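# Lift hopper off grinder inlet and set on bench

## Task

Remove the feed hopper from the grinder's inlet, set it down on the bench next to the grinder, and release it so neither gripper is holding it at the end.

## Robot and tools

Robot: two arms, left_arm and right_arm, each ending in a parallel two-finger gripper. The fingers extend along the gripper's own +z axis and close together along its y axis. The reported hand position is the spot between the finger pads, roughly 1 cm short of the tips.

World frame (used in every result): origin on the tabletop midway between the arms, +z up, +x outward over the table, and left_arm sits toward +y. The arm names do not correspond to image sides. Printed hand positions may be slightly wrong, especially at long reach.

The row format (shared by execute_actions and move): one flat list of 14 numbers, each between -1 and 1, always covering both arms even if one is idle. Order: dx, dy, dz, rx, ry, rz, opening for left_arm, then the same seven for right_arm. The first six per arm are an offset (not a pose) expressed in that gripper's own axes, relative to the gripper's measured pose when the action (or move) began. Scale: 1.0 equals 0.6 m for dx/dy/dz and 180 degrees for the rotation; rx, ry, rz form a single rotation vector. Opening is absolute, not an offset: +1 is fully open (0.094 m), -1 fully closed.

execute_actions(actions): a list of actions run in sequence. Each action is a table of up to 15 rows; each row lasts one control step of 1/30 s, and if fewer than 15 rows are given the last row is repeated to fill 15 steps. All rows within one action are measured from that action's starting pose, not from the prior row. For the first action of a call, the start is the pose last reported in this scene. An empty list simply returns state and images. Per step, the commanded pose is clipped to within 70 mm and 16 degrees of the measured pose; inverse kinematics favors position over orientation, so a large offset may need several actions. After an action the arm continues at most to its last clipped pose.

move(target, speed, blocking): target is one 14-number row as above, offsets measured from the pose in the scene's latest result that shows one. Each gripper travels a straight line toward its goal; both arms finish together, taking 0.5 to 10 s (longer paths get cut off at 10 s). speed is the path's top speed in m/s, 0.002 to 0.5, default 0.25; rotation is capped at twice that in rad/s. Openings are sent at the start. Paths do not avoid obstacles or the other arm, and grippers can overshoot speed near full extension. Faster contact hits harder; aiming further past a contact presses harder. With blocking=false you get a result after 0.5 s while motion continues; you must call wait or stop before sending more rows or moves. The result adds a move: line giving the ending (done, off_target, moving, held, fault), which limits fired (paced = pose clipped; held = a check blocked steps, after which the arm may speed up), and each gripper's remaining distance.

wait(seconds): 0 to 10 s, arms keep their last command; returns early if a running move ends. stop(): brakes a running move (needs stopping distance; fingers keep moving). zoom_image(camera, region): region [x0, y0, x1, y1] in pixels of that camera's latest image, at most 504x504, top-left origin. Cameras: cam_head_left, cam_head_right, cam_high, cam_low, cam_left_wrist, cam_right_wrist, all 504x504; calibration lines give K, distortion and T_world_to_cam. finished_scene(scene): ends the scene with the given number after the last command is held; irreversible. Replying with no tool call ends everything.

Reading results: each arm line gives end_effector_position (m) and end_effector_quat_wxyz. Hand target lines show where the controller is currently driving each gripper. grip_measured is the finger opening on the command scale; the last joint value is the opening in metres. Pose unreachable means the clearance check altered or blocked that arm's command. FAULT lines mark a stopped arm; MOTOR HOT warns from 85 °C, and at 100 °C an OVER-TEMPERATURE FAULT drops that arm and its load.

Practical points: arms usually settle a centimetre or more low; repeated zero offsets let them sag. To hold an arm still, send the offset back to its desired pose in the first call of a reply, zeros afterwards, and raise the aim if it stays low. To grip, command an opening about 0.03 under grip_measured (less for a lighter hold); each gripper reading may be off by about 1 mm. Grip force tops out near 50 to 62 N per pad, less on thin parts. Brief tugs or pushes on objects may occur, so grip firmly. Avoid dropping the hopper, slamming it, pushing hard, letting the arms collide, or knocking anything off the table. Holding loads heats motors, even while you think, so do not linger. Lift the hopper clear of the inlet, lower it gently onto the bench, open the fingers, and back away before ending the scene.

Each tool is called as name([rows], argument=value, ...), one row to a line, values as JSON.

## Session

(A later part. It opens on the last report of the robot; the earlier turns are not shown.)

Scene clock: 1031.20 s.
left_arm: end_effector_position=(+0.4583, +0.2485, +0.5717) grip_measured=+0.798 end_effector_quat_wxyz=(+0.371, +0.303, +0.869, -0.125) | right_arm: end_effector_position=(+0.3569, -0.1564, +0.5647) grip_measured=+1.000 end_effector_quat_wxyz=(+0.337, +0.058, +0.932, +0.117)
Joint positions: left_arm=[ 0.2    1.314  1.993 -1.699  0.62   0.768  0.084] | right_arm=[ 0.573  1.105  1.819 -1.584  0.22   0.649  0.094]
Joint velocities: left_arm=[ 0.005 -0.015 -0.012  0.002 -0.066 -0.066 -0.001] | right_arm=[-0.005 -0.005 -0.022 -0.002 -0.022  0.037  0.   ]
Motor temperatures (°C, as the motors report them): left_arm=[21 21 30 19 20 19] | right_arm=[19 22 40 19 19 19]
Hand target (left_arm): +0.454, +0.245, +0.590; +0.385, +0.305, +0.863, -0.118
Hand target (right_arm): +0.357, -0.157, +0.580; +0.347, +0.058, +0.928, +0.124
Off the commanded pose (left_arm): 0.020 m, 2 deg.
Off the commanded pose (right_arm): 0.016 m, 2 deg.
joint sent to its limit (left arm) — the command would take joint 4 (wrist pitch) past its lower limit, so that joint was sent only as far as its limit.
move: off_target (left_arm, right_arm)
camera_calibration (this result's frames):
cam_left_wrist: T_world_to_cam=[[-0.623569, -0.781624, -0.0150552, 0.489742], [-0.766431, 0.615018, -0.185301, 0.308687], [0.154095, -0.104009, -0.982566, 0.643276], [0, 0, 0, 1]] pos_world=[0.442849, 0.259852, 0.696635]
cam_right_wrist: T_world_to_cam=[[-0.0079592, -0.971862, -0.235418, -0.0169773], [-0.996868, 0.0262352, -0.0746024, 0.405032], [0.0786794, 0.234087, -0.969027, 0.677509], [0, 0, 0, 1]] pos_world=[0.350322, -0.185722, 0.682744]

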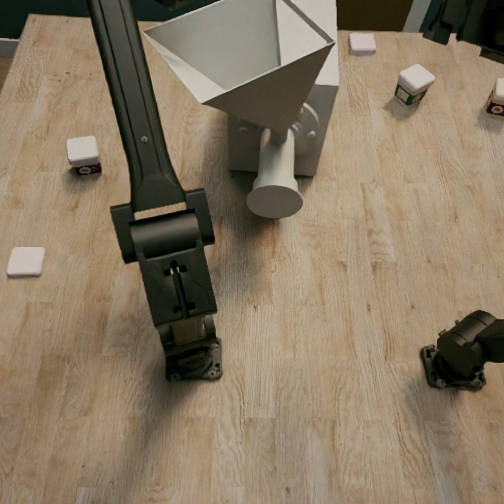

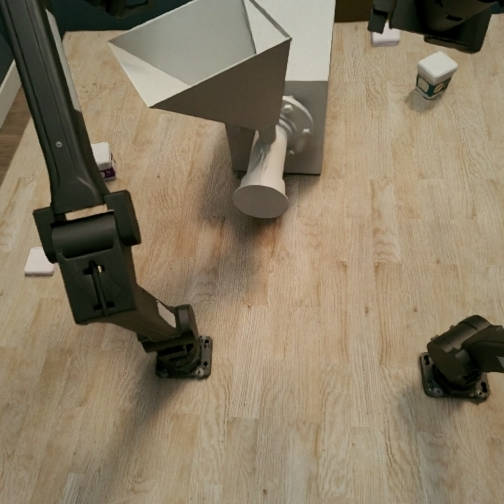

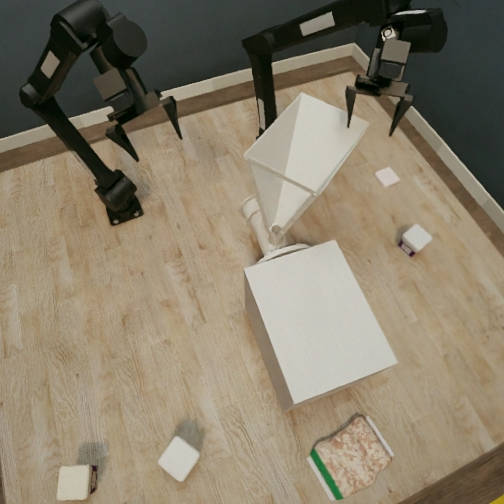

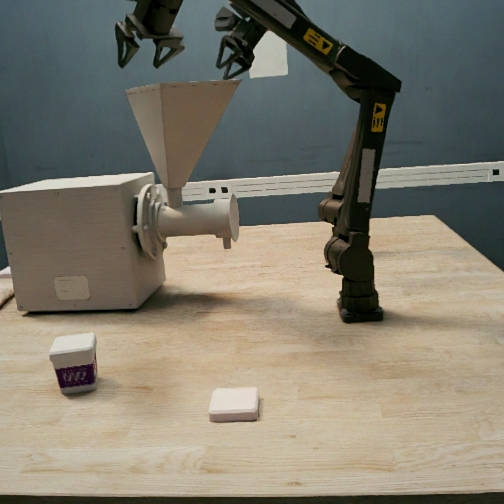

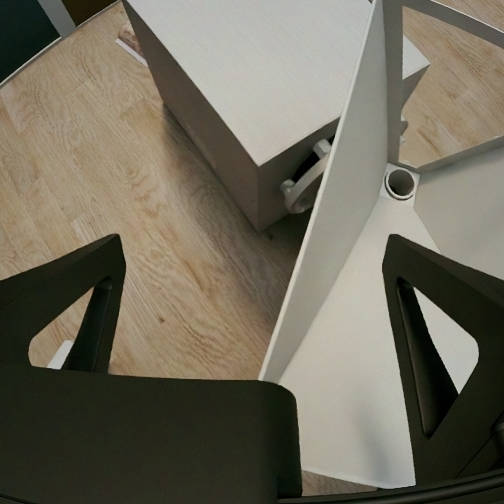

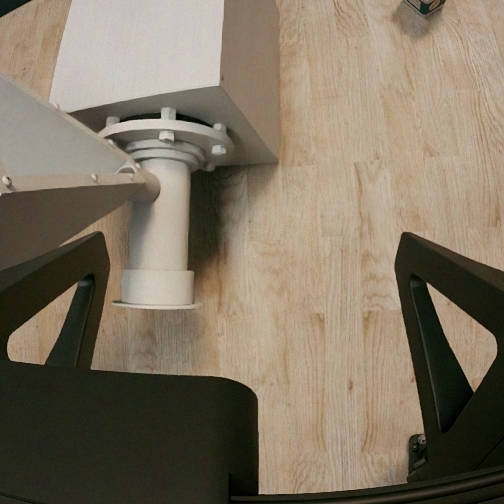

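move(target=[0.0722,-0.0215,0.0610,0.0086,0.0060,0.0050,0.4, -0.0154,0.0064,-0.0186,0,-0.0066,0,1.0], speed=0.1)

Scene clock: 1071.20 s.
left_arm: end_effector_position=(+0.4516, +0.2466, +0.5044) grip_measured=+0.403 end_effector_quat_wxyz=(+0.345, +0.302, +0.877, -0.141) | right_arm: end_effector_position=(+0.3583, -0.1586, +0.5620) grip_measured=+1.000 end_effector_quat_wxyz=(+0.335, +0.060, +0.934, +0.106)
Joint positions: left_arm=[ 0.2    1.233  1.735 -1.594  0.62   0.784  0.066] | right_arm=[ 0.573  1.11   1.819 -1.594  0.235  0.649  0.094]
Joint velocities: left_arm=[-0.005  0.005 -0.007  0.012 -0.066  0.051  0.001] | right_arm=[-0.005 -0.005 -0.002  0.007 -0.037 -0.066  0.   ]
Motor temperatures (°C, as the motors report them): left_arm=[21 22 30 19 20 19] | right_arm=[19 22 40 19 19 19]
Hand target (left_arm): +0.448, +0.242, +0.515; +0.360, +0.316, +0.868, -0.131
Hand target (right_arm): +0.356, -0.157, +0.579; +0.347, +0.059, +0.929, +0.116
Off the commanded pose (left_arm): 0.013 m, 3 deg.
Off the commanded pose (right_arm): 0.018 m, 2 deg.
move: off_target (left_arm, right_arm)
camera_calibration (this result's frames):
cam_left_wrist: T_world_to_cam=[[-0.632064, -0.774231, 0.0325769, 0.461022], [-0.769515, 0.622148, -0.14415, 0.27111], [0.091338, -0.116181, -0.989019, 0.61257], [0, 0, 0, 1]] pos_world=[0.444068, 0.259436, 0.629906]
cam_right_wrist: T_world_to_cam=[[-0.0187883, -0.975882, -0.217488, -0.026582], [-0.996995, 0.0346376, -0.0692926, 0.404602], [0.0751547, 0.215533, -0.9736, 0.676099], [0, 0, 0, 1]] pos_world=[0.352075, -0.185677, 0.680505]

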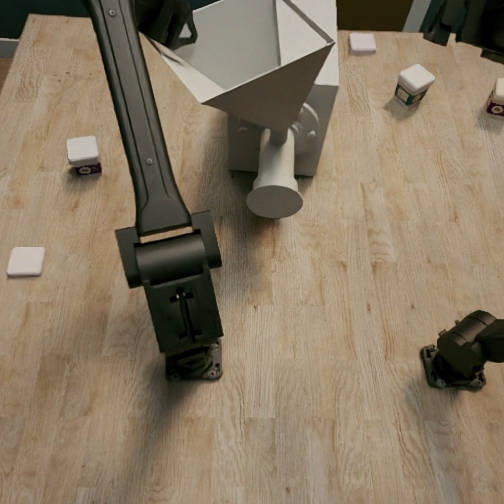

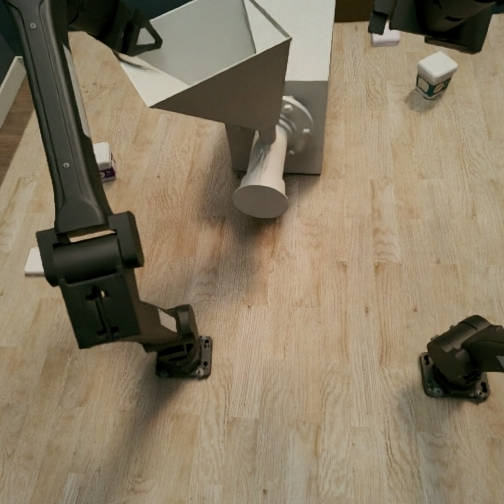

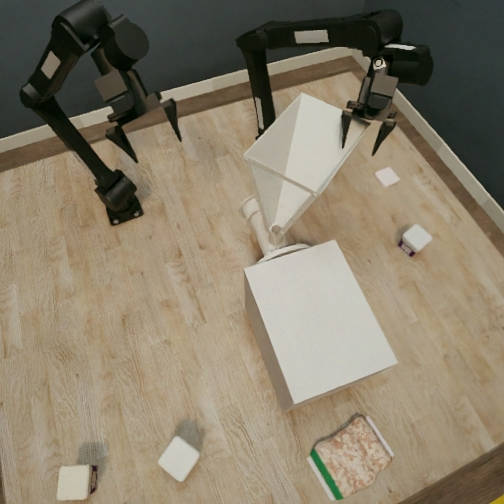

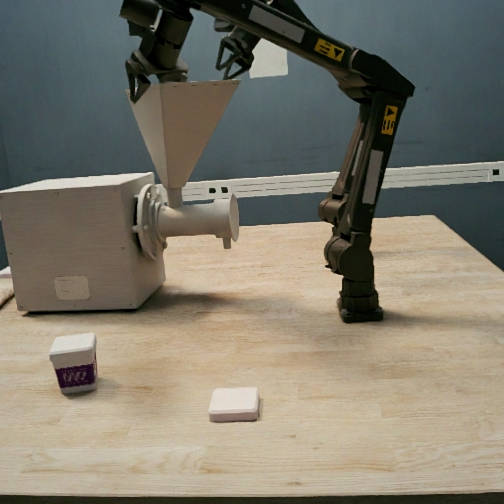

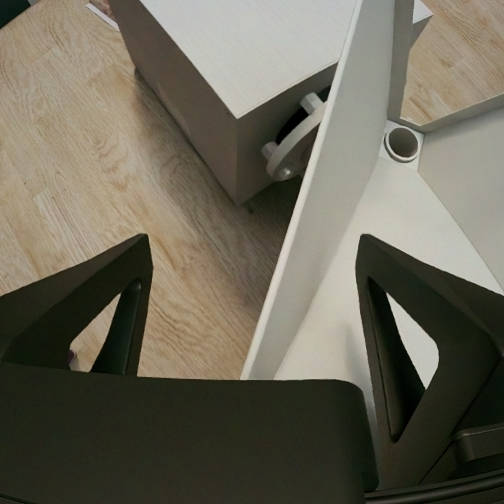

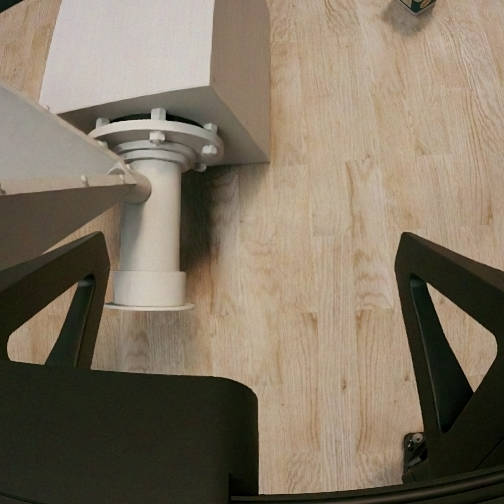

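move(target=[0.0315,-0.1478,-0.0467,-0.0823,-0.0090,-0.0665,0.2, -0.0174,0.0067,-0.0213,0,-0.008,0,1.0], speed=0.06)

Scene clock: 1090.10 s.
left_arm: end_effector_position=(+0.3710, +0.2069, +0.5039) grip_measured=+0.203 end_effector_quat_wxyz=(+0.364, +0.159, +0.915, -0.065) | right_arm: end_effector_position=(+0.3592, -0.1618, +0.5629) grip_measured=+1.000 end_effector_quat_wxyz=(+0.337, +0.063, +0.934, +0.096)
Joint positions: left_arm=[-0.02   0.924  1.509 -1.441  0.275  0.299  0.057] | right_arm=[ 0.573  1.115  1.828 -1.606  0.254  0.649  0.094]
Joint velocities: left_arm=[-0.005 -0.005  0.002 -0.012 -0.007 -0.066 -0.001] | right_arm=[ 0.005 -0.005 -0.002  0.002  0.066 -0.007  0.   ]
Motor temperatures (°C, as the motors report them): left_arm=[21 22 29 19 20 19] | right_arm=[19 22 40 19 19 19]
Hand target (left_arm): +0.370, +0.201, +0.512; +0.378, +0.160, +0.909, -0.068
Hand target (right_arm): +0.358, -0.159, +0.578; +0.347, +0.061, +0.930, +0.106
Off the commanded pose (left_arm): 0.014 m, 2 deg.
Off the commanded pose (right_arm): 0.016 m, 2 deg.
move: off_target (left_arm, right_arm)
camera_calibration (this result's frames):
cam_left_wrist: T_world_to_cam=[[-0.344286, -0.938856, -0.00398893, 0.325065], [-0.92959, 0.341477, -0.138764, 0.348484], [0.131641, -0.0440662, -0.990318, 0.585606], [0, 0, 0, 1]] pos_world=[0.358773, 0.211995, 0.62959]
cam_right_wrist: T_world_to_cam=[[-0.0301527, -0.979092, -0.201169, -0.0351061], [-0.996385, 0.0454341, -0.0717828, 0.40867], [0.0794219, 0.198277, -0.976923, 0.675162], [0, 0, 0, 1]] pos_world=[0.352512, -0.186809, 0.681854]

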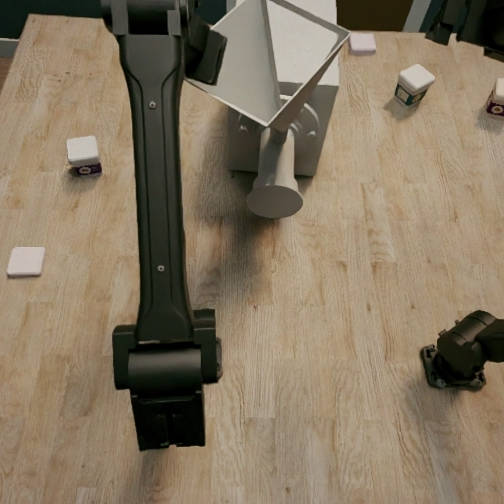

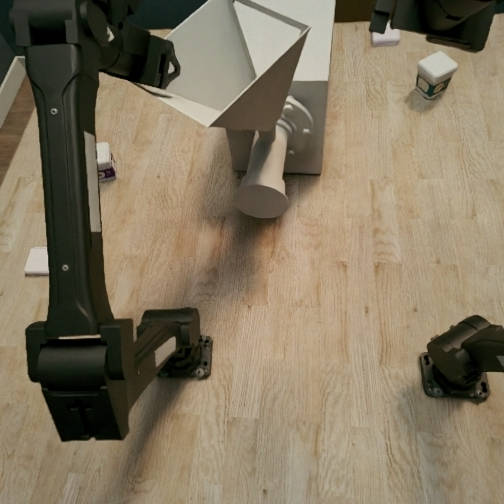

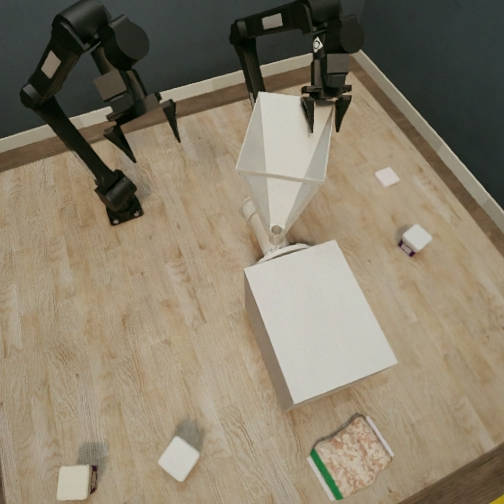

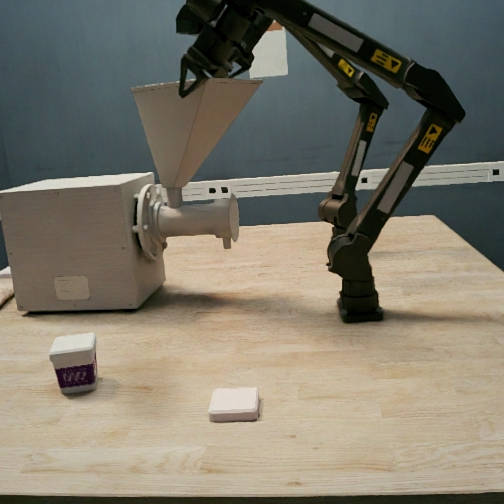

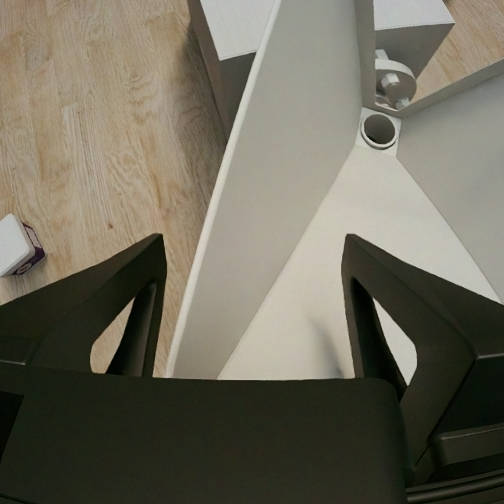

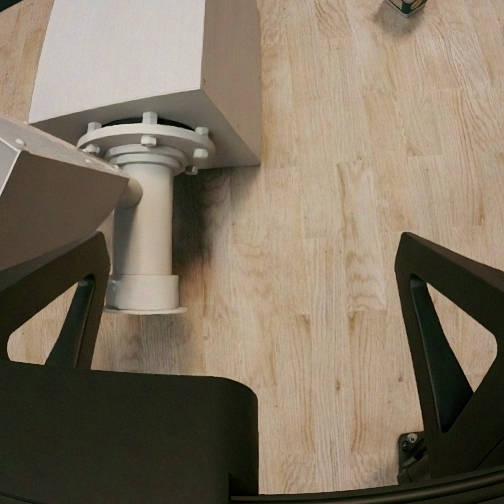

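move(target=[0.0117,-0.1588,-0.0357,-0.0464,-0.0088,-0.0463,0.2, -0.0279,0.2562,0.0385,-0.0227,-0.0163,0.0120,1.0], speed=0.08)

Scene clock: 1130.80 s.
left_arm: end_effector_position=(+0.3243, +0.1331, +0.5053) grip_measured=+0.203 end_effector_quat_wxyz=(+0.376, +0.063, +0.924, -0.018) | right_arm: end_effector_position=(+0.3966, -0.0168, +0.5730) grip_measured=+1.000 end_effector_quat_wxyz=(+0.351, +0.066, +0.927, +0.114)
Joint positions: left_arm=[-0.58   0.851  1.475 -1.462 -0.266 -0.264  0.057] | right_arm=[ 0.836  1.417  2.102 -1.603  0.413  0.867  0.094]
Joint velocities: left_arm=[ 0.005 -0.015 -0.017 -0.007  0.051  0.007  0.001] | right_arm=[-0.005 -0.005  0.027  0.012 -0.037 -0.022  0.   ]
Motor temperatures (°C, as the motors report them): left_arm=[21 21 28 19 20 19] | right_arm=[19 22 40 19 19 19]
Hand target (left_arm): +0.320, +0.129, +0.514; +0.382, +0.064, +0.921, -0.028
Hand target (right_arm): +0.395, -0.013, +0.591; +0.363, +0.070, +0.920, +0.132
Off the commanded pose (left_arm): 0.014 m, 1 deg.
Off the commanded pose (right_arm): 0.018 m, 3 deg.
move: off_target (left_arm, right_arm)
camera_calibration (this result's frames):
cam_left_wrist: T_world_to_cam=[[-0.135895, -0.990498, -0.0211437, 0.187698], [-0.978628, 0.13753, -0.15288, 0.3806], [0.154335, -0.0000837191, -0.988019, 0.575502], [0, 0, 0, 1]] pos_world=[0.309153, 0.133618, 0.630761]
cam_right_wrist: T_world_to_cam=[[-0.0200261, -0.971887, -0.234595, 0.125303], [-0.99365, 0.0453322, -0.102981, 0.45678], [0.110721, 0.231043, -0.966623, 0.635607], [0, 0, 0, 1]] pos_world=[0.386013, -0.0457792, 0.690828]

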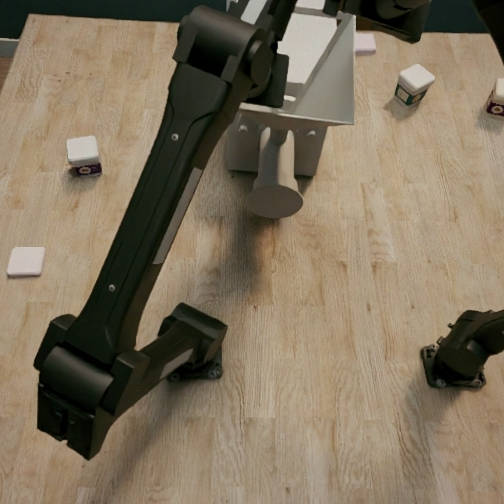

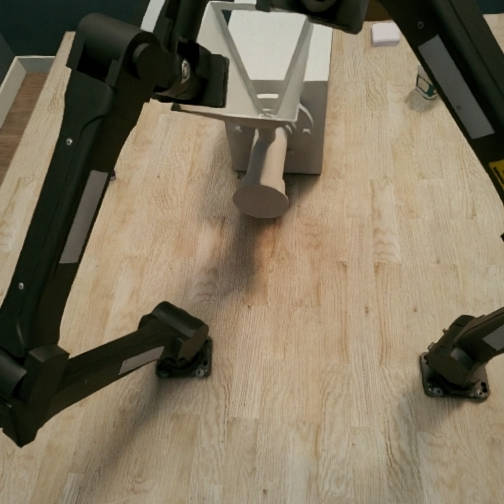

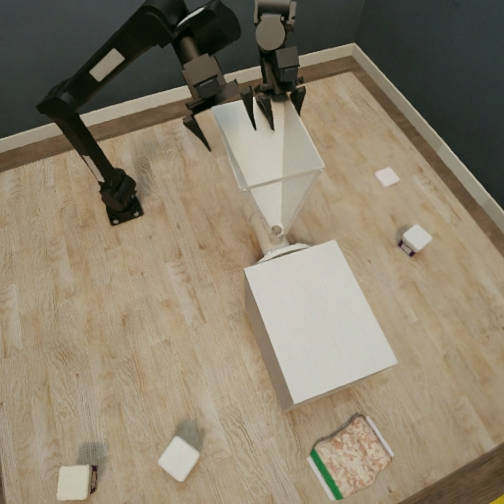

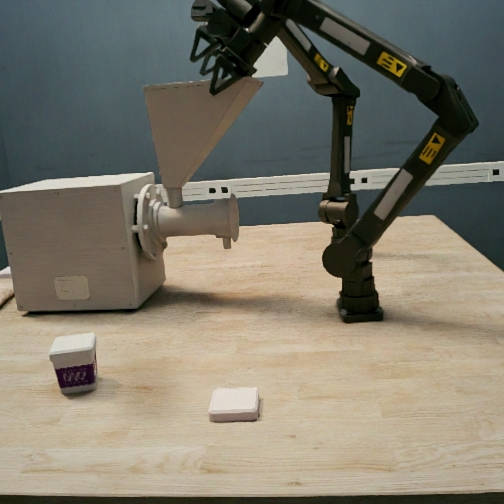

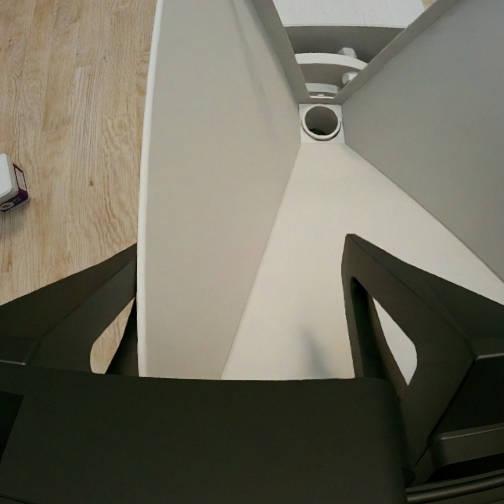

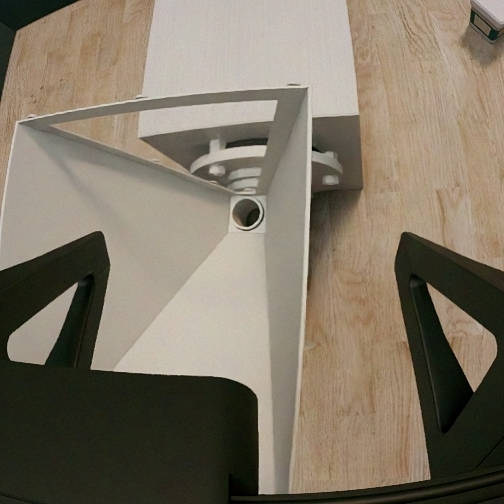

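zoom_image(camera="cam_high", region=[160, 60, 380, 280])

Region (160, 60, 380, 280) of cam_high's 504x504 image, scaled by 2.291, with more detail than that image has.

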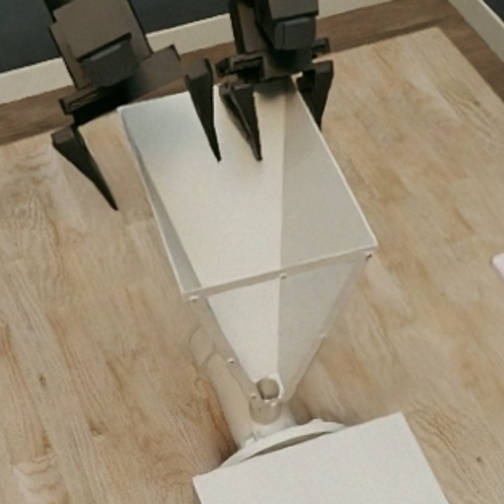

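move(target=[-0.0858,0.0443,0.0667,0.0521,0.0020,-0.0850,0.4, 0.0685,-0.0297,0.0668,-0.0116,-0.0070,0.0069,0.7], speed=0.1)

Scene clock: 1225.90 s.
left_arm: end_effector_position=(+0.3833, +0.1444, +0.4878) grip_measured=+0.397 end_effector_quat_wxyz=(+0.333, -0.019, +0.933, -0.136) | right_arm: end_effector_position=(+0.3942, -0.0191, +0.5095) grip_measured=+0.702 end_effector_quat_wxyz=(+0.358, +0.068, +0.923, +0.124)
Joint positions: left_arm=[-0.288  0.948  1.476 -1.369  0.105 -0.292  0.066] | right_arm=[ 0.836  1.284  1.765 -1.372  0.412  0.867  0.08 ]
Joint velocities: left_arm=[-0.015 -0.015  0.002  0.017  0.037 -0.037  0.001] | right_arm=[ 0.005 -0.015 -0.012  0.007 -0.051  0.022 -0.001]
Motor temperatures (°C, as the motors report them): left_arm=[21 21 29 19 20 19] | right_arm=[19 22 40 19 19 19]
Hand target (left_arm): +0.390, +0.148, +0.513; +0.360, -0.029, +0.921, -0.143
Hand target (right_arm): +0.393, -0.018, +0.513; +0.361, +0.070, +0.920, +0.133
Off the commanded pose (left_arm): 0.027 m, 4 deg.
Off the commanded pose (right_arm): 0.004 m, 1 deg.
move: off_target (left_arm)
camera_calibration (this result's frames):
cam_left_wrist: T_world_to_cam=[[-0.060972, -0.963596, 0.260316, 0.0366103], [-0.99629, 0.0428857, -0.0746067, 0.416417], [0.0607269, -0.263899, -0.962637, 0.610685], [0, 0, 0, 1]] pos_world=[0.380019, 0.178578, 0.609405]
cam_right_wrist: T_world_to_cam=[[-0.0152123, -0.966607, -0.25581, 0.117127], [-0.991918, 0.0468202, -0.117929, 0.454976], [0.125968, 0.251948, -0.959507, 0.56571], [0, 0, 0, 1]] pos_world=[0.381819, -0.050616, 0.62642]

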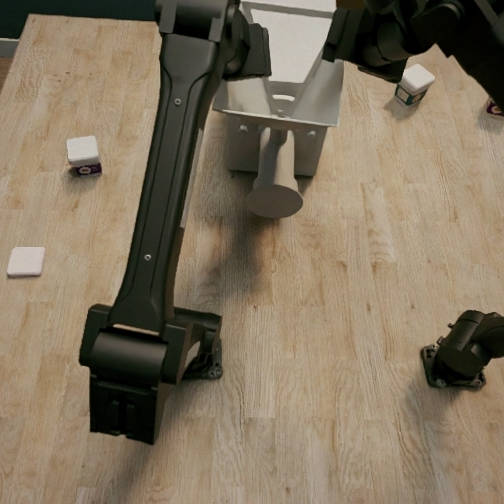

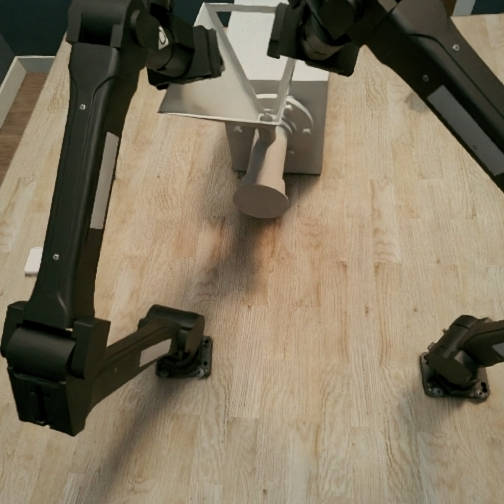

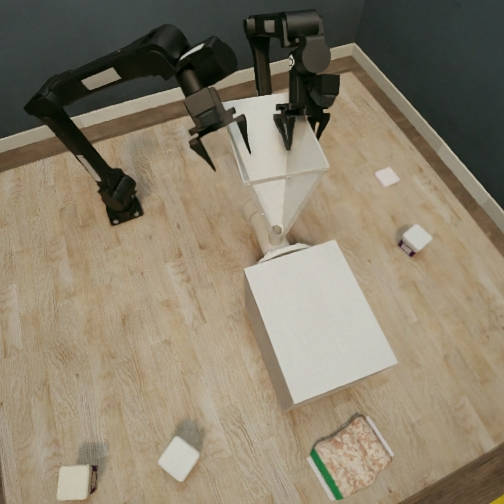

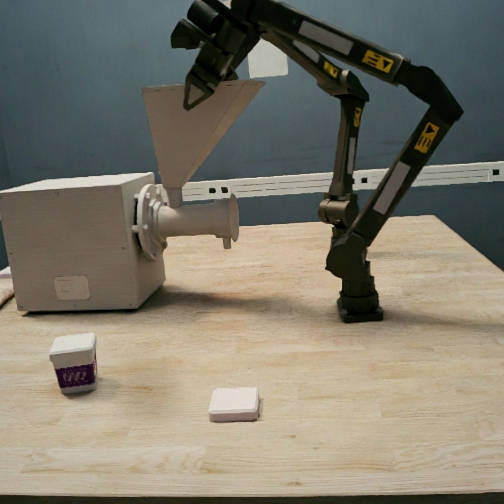

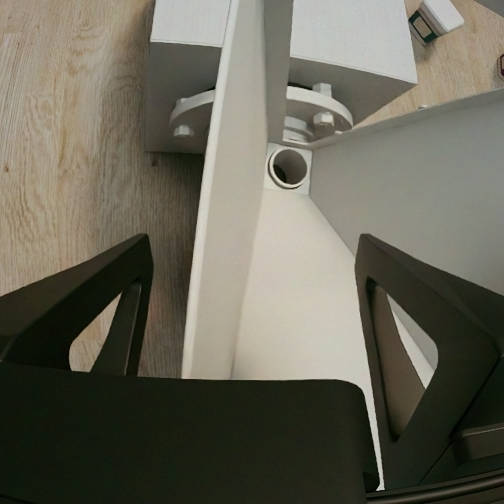

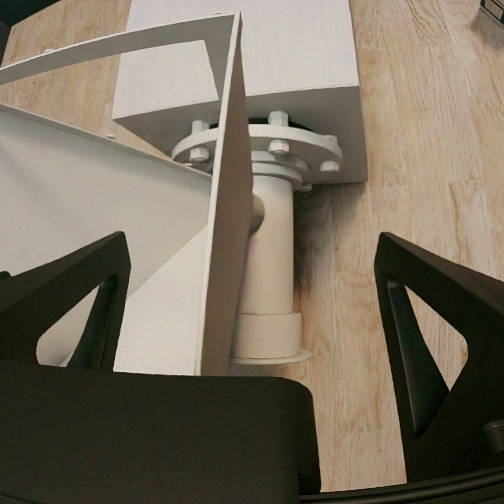

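move(target=[-0.0435,0.0162,-0.0375,0.0032,-0.0201,-0.0057,0.4, 0.0108,0.0242,0.0032,0,0,0,0.4], speed=0.06)

Scene clock: 1260.97 s.
left_arm: end_effector_position=(+0.3857, +0.1552, +0.4950) grip_measured=+0.398 end_effector_quat_wxyz=(+0.339, -0.031, +0.929, -0.146) | right_arm: end_effector_position=(+0.3921, -0.0089, +0.5039) grip_measured=+0.402 end_effector_quat_wxyz=(+0.358, +0.068, +0.924, +0.121)
Joint positions: left_arm=[-0.236  0.948  1.49  -1.369  0.146 -0.282  0.066] | right_arm=[ 0.86   1.298  1.765 -1.372  0.43   0.888  0.066]
Joint velocities: left_arm=[-0.015  0.015 -0.012  0.007  0.051 -0.007  0.001] | right_arm=[ 0.005 -0.015  0.007  0.017 -0.022  0.007 -0.   ]
Motor temperatures (°C, as the motors report them): left_arm=[21 21 31 19 19 19] | right_arm=[19 22 38 19 19 19]
Hand target (left_arm): +0.389, +0.162, +0.518; +0.362, -0.030, +0.921, -0.143
Hand target (right_arm): +0.391, -0.003, +0.508; +0.358, +0.068, +0.923, +0.124
Off the commanded pose (left_arm): 0.024 m, 3 deg.
Off the commanded pose (right_arm): 0.007 m, 0 deg.
move: off_target (left_arm)
camera_calibration (this result's frames):
cam_left_wrist: T_world_to_cam=[[-0.047458, -0.957381, 0.284902, 0.0269562], [-0.996058, 0.0239588, -0.0854091, 0.427069], [0.0749431, -0.287833, -0.954744, 0.614688], [0, 0, 0, 1]] pos_world=[0.380598, 0.192503, 0.615665]
cam_right_wrist: T_world_to_cam=[[-0.0179553, -0.968284, -0.249205, 0.123256], [-0.991985, 0.0484305, -0.116704, 0.451208], [0.125072, 0.245112, -0.961393, 0.559343], [0, 0, 0, 1]] pos_world=[0.379847, -0.0396065, 0.621123]

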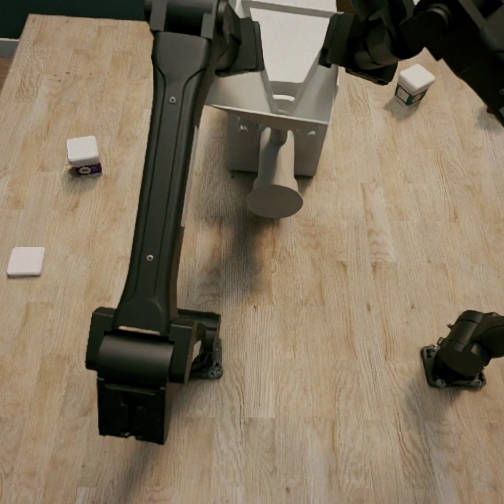

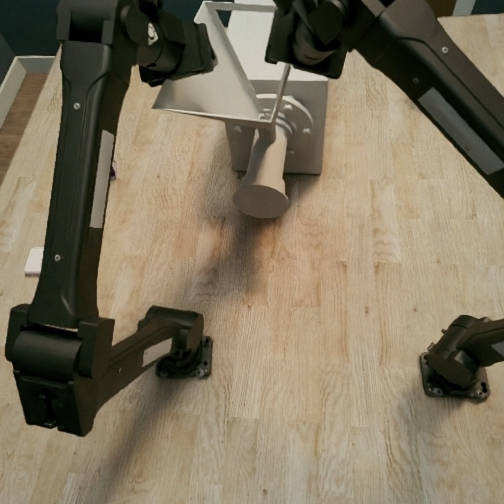

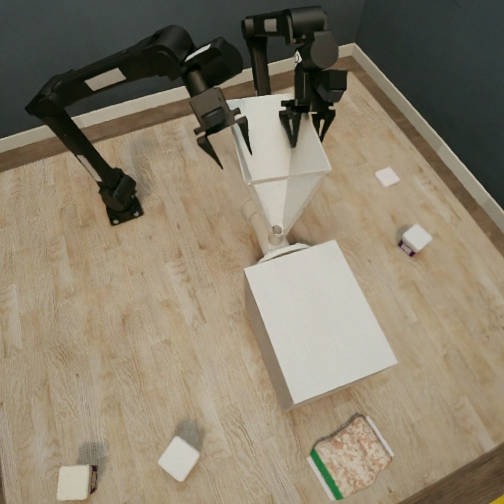

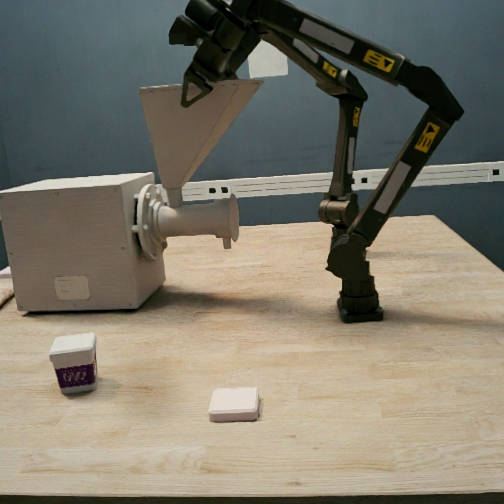

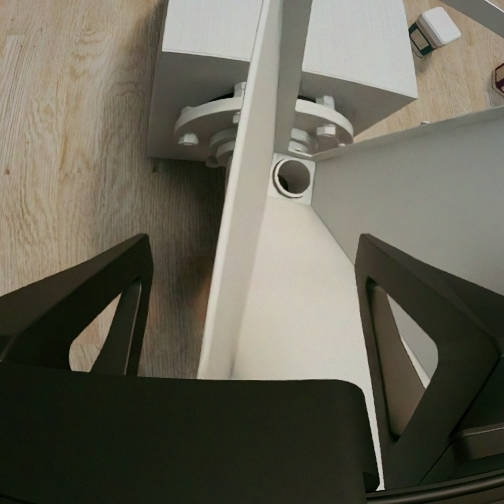

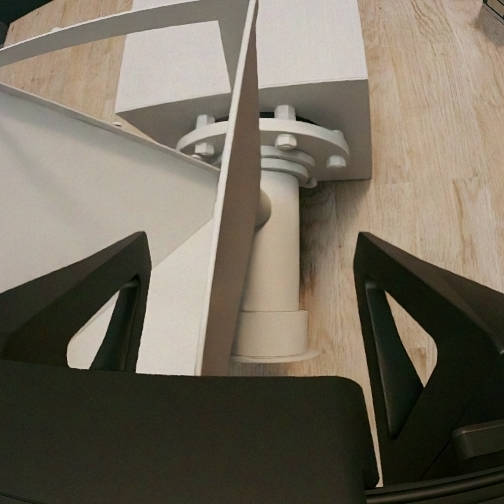

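zoom_image(camera="cam_right_wrist", region=[126, 126, 378, 378])

zoom_image(camera="cam_left_wrist", region=[126, 126, 378, 378])

Region (126, 126, 378, 378) of cam_right_wrist's 504x504 image, scaled by 2.000, with more detail than that image has.

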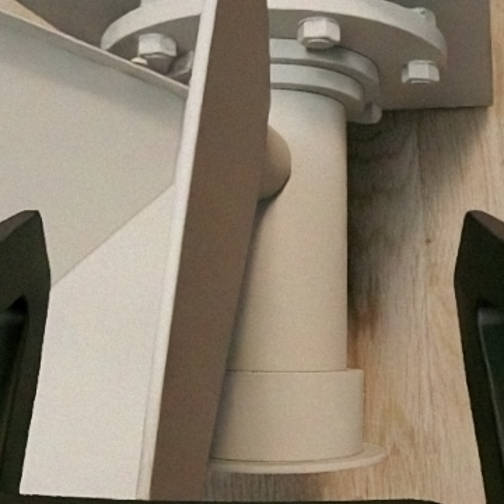

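Region (126, 126, 378, 378) of cam_left_wrist's 504x504 image, scaled by 2.000, with more detail than that image has.

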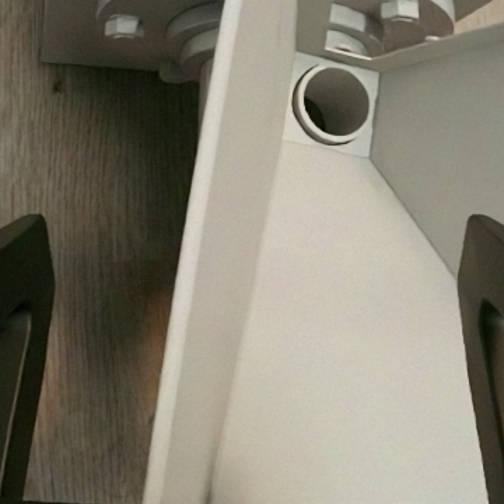

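zoom_image(camera="cam_low", region=[120, 0, 320, 200])

Region (120, 0, 320, 200) of cam_low's 504x504 image, scaled by 2.520, with more detail than that image has.

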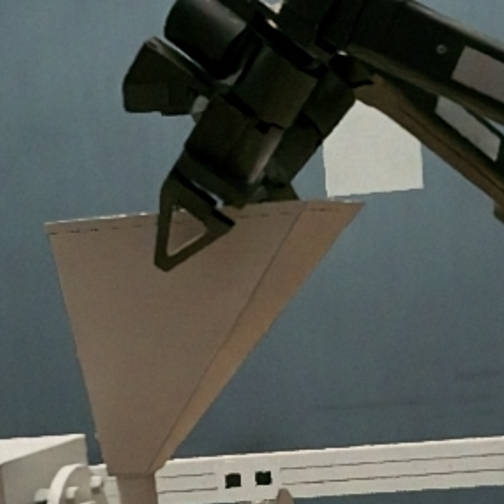

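move(target=[-0.0412,0.0080,-0.0415,-0.0004,-0.0148,0.0031,0.4, -0.0040,0.0245,-0.0057,0,0,0,0.4], speed=0.05)

Scene clock: 1355.83 s.
left_arm: end_effector_position=(+0.3858, +0.1653, +0.5069) grip_measured=+0.398 end_effector_quat_wxyz=(+0.345, -0.032, +0.927, -0.144) | right_arm: end_effector_position=(+0.3927, -0.0027, +0.4933) grip_measured=+0.402 end_effector_quat_wxyz=(+0.350, +0.065, +0.928, +0.106)
Joint positions: left_arm=[-0.198  0.954  1.524 -1.389  0.166 -0.256  0.066] | right_arm=[ 0.871  1.321  1.768 -1.391  0.442  0.898  0.066]
Joint velocities: left_arm=[ 0.005 -0.015 -0.007 -0.032 -0.125 -0.007  0.   ] | right_arm=[-0.015 -0.015 -0.012 -0.017 -0.007 -0.007  0.001]
Motor temperatures (°C, as the motors report them): left_arm=[21 21 32 19 19 19] | right_arm=[19 22 40 19 19 19]
Hand target (left_arm): +0.388, +0.169, +0.527; +0.361, -0.030, +0.921, -0.143
Hand target (right_arm): +0.392, +0.004, +0.512; +0.358, +0.068, +0.923, +0.121
Off the commanded pose (left_arm): 0.021 m, 2 deg.
Off the commanded pose (right_arm): 0.020 m, 2 deg.
move: off_target (left_arm, right_arm)
camera_calibration (this result's frames):
cam_left_wrist: T_world_to_cam=[[-0.0448586, -0.958169, 0.282666, 0.0334928], [-0.995055, 0.0177573, -0.0977206, 0.434818], [0.0886134, -0.285652, -0.954228, 0.623079], [0, 0, 0, 1]] pos_world=[0.378958, 0.202354, 0.627583]
cam_right_wrist: T_world_to_cam=[[-0.0252259, -0.975068, -0.220469, 0.115239], [-0.993844, 0.0482602, -0.0997254, 0.442551], [0.107879, 0.216596, -0.970283, 0.55863], [0, 0, 0, 1]] pos_world=[0.382469, -0.0299889, 0.611569]

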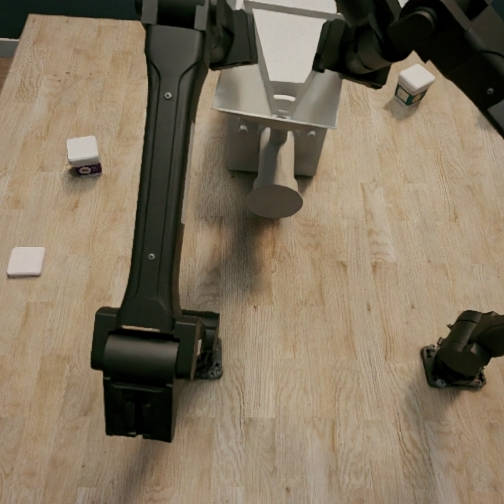

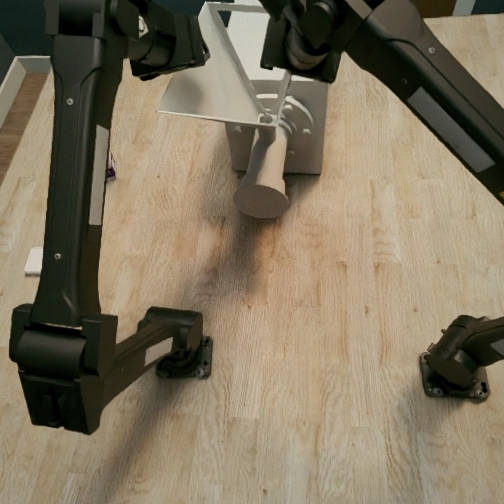

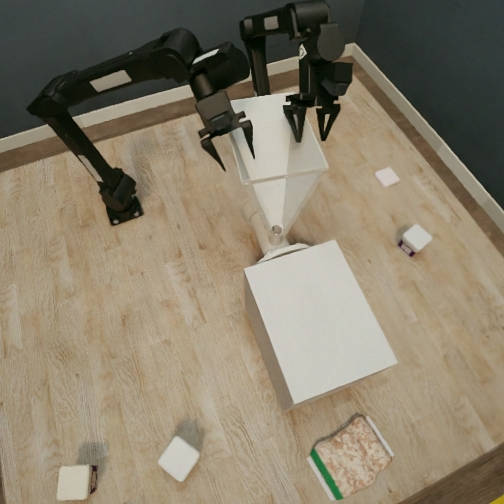

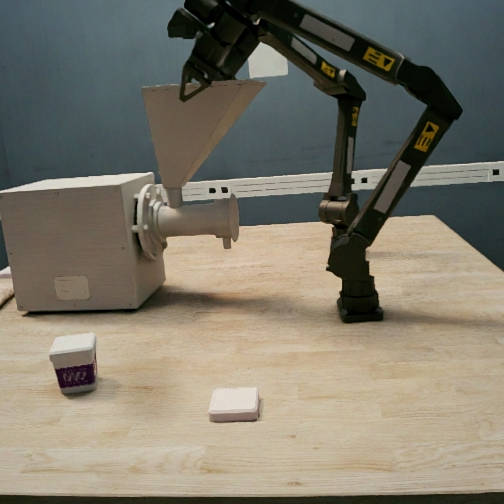

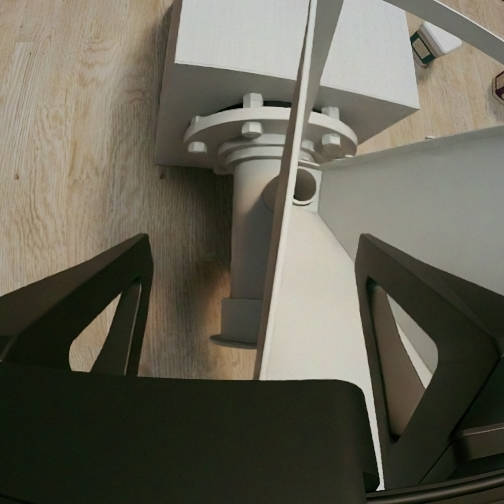

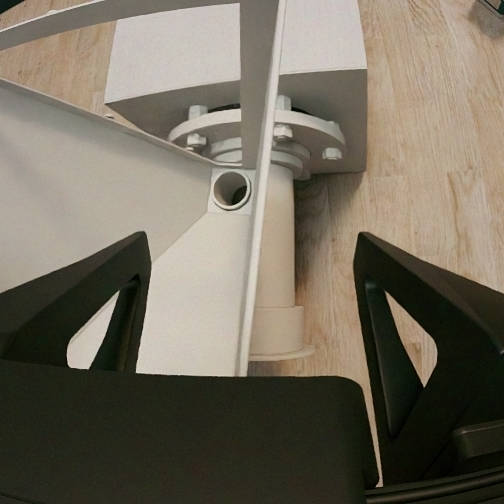

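execute_actions([
  [[-0.0243,-0.0047,-0.0230,0,-0.010,0,0.4, -0.0325,0.0090,-0.0370,-0.0089,-0.0053,0.0048,0.4]],
  [[-0.0210,-0.0096,-0.0240,0,-0.004,0,0.4, -0.022,0.008,-0.025,0,-0.003,0,0.4]],
])

Scene clock: 1376.73 s.
left_arm: end_effector_position=(+0.3848, +0.1657, +0.5046) grip_measured=+0.398 end_effector_quat_wxyz=(+0.333, -0.033, +0.932, -0.141) | right_arm: end_effector_position=(+0.3875, -0.0099, +0.5079) grip_measured=+0.402 end_effector_quat_wxyz=(+0.347, +0.064, +0.931, +0.099)
Joint positions: left_arm=[-0.198  0.965  1.536 -1.416  0.164 -0.254  0.066] | right_arm=[ 0.871  1.328  1.823 -1.456  0.444  0.898  0.066]
Joint velocities: left_arm=[-0.005 -0.015  0.007 -0.007 -0.037  0.007 -0.001] | right_arm=[-0.005 -0.015 -0.007  0.007 -0.007  0.051 -0.001]
Motor temperatures (°C, as the motors report them): left_arm=[21 21 33 19 19 19] | right_arm=[19 22 42 19 19 19]
Hand target (left_arm): +0.385, +0.165, +0.525; +0.349, -0.033, +0.925, -0.144
Hand target (right_arm): +0.389, -0.006, +0.524; +0.355, +0.066, +0.926, +0.109
Off the commanded pose (left_arm): 0.021 m, 2 deg.
Off the commanded pose (right_arm): 0.017 m, 2 deg.
camera_calibration (this result's frames):
cam_left_wrist: T_world_to_cam=[[-0.0376421, -0.959654, 0.278653, 0.0339815], [-0.997257, 0.0182921, -0.0717192, 0.421184], [0.0637284, -0.280589, -0.95771, 0.631509], [0, 0, 0, 1]] pos_world=[0.381063, 0.2021, 0.625541]
cam_right_wrist: T_world_to_cam=[[-0.0291657, -0.978003, -0.206541, 0.105719], [-0.994584, 0.0490158, -0.0916522, 0.435413], [0.0997599, 0.202749, -0.974136, 0.579896], [0, 0, 0, 1]] pos_world=[0.378287, -0.0355217, 0.626639]

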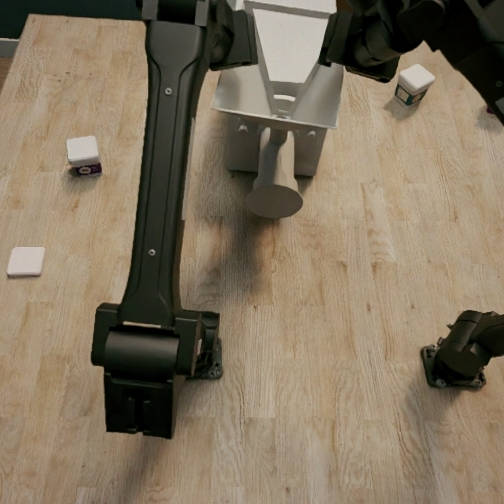

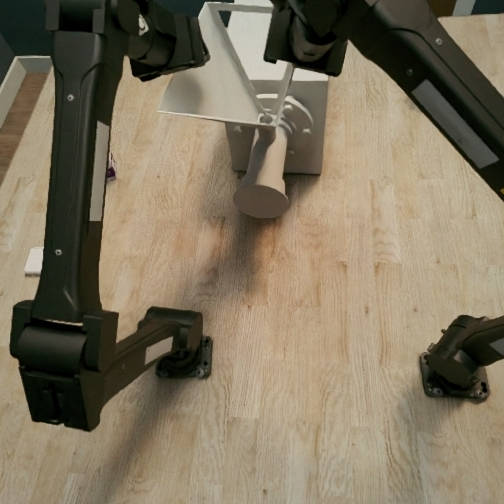

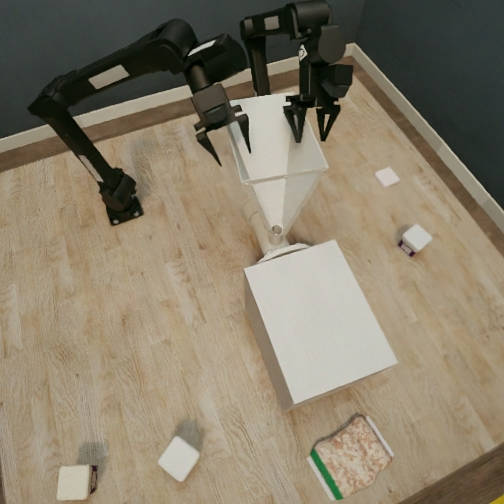

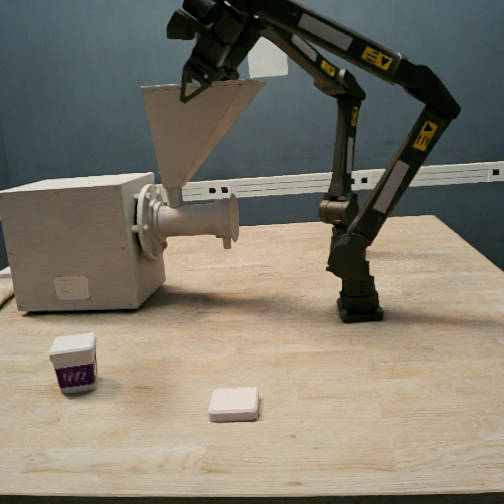

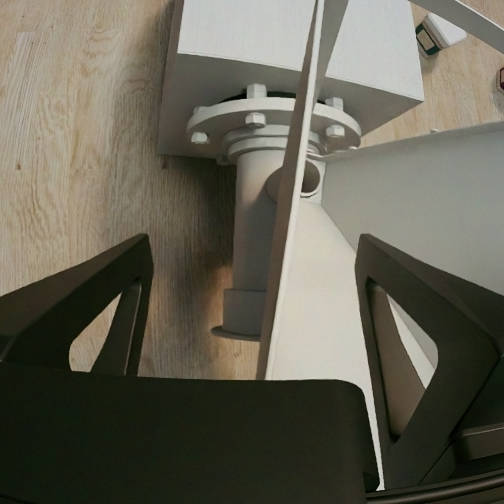

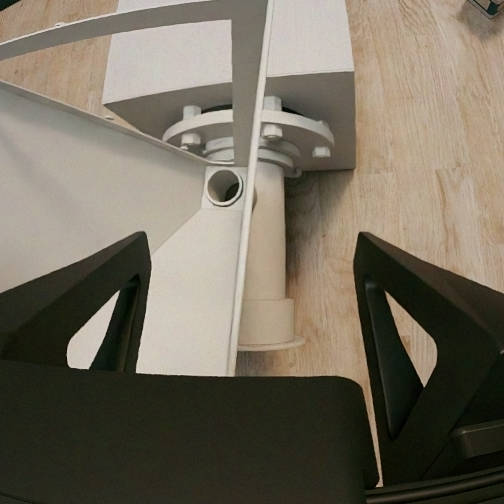

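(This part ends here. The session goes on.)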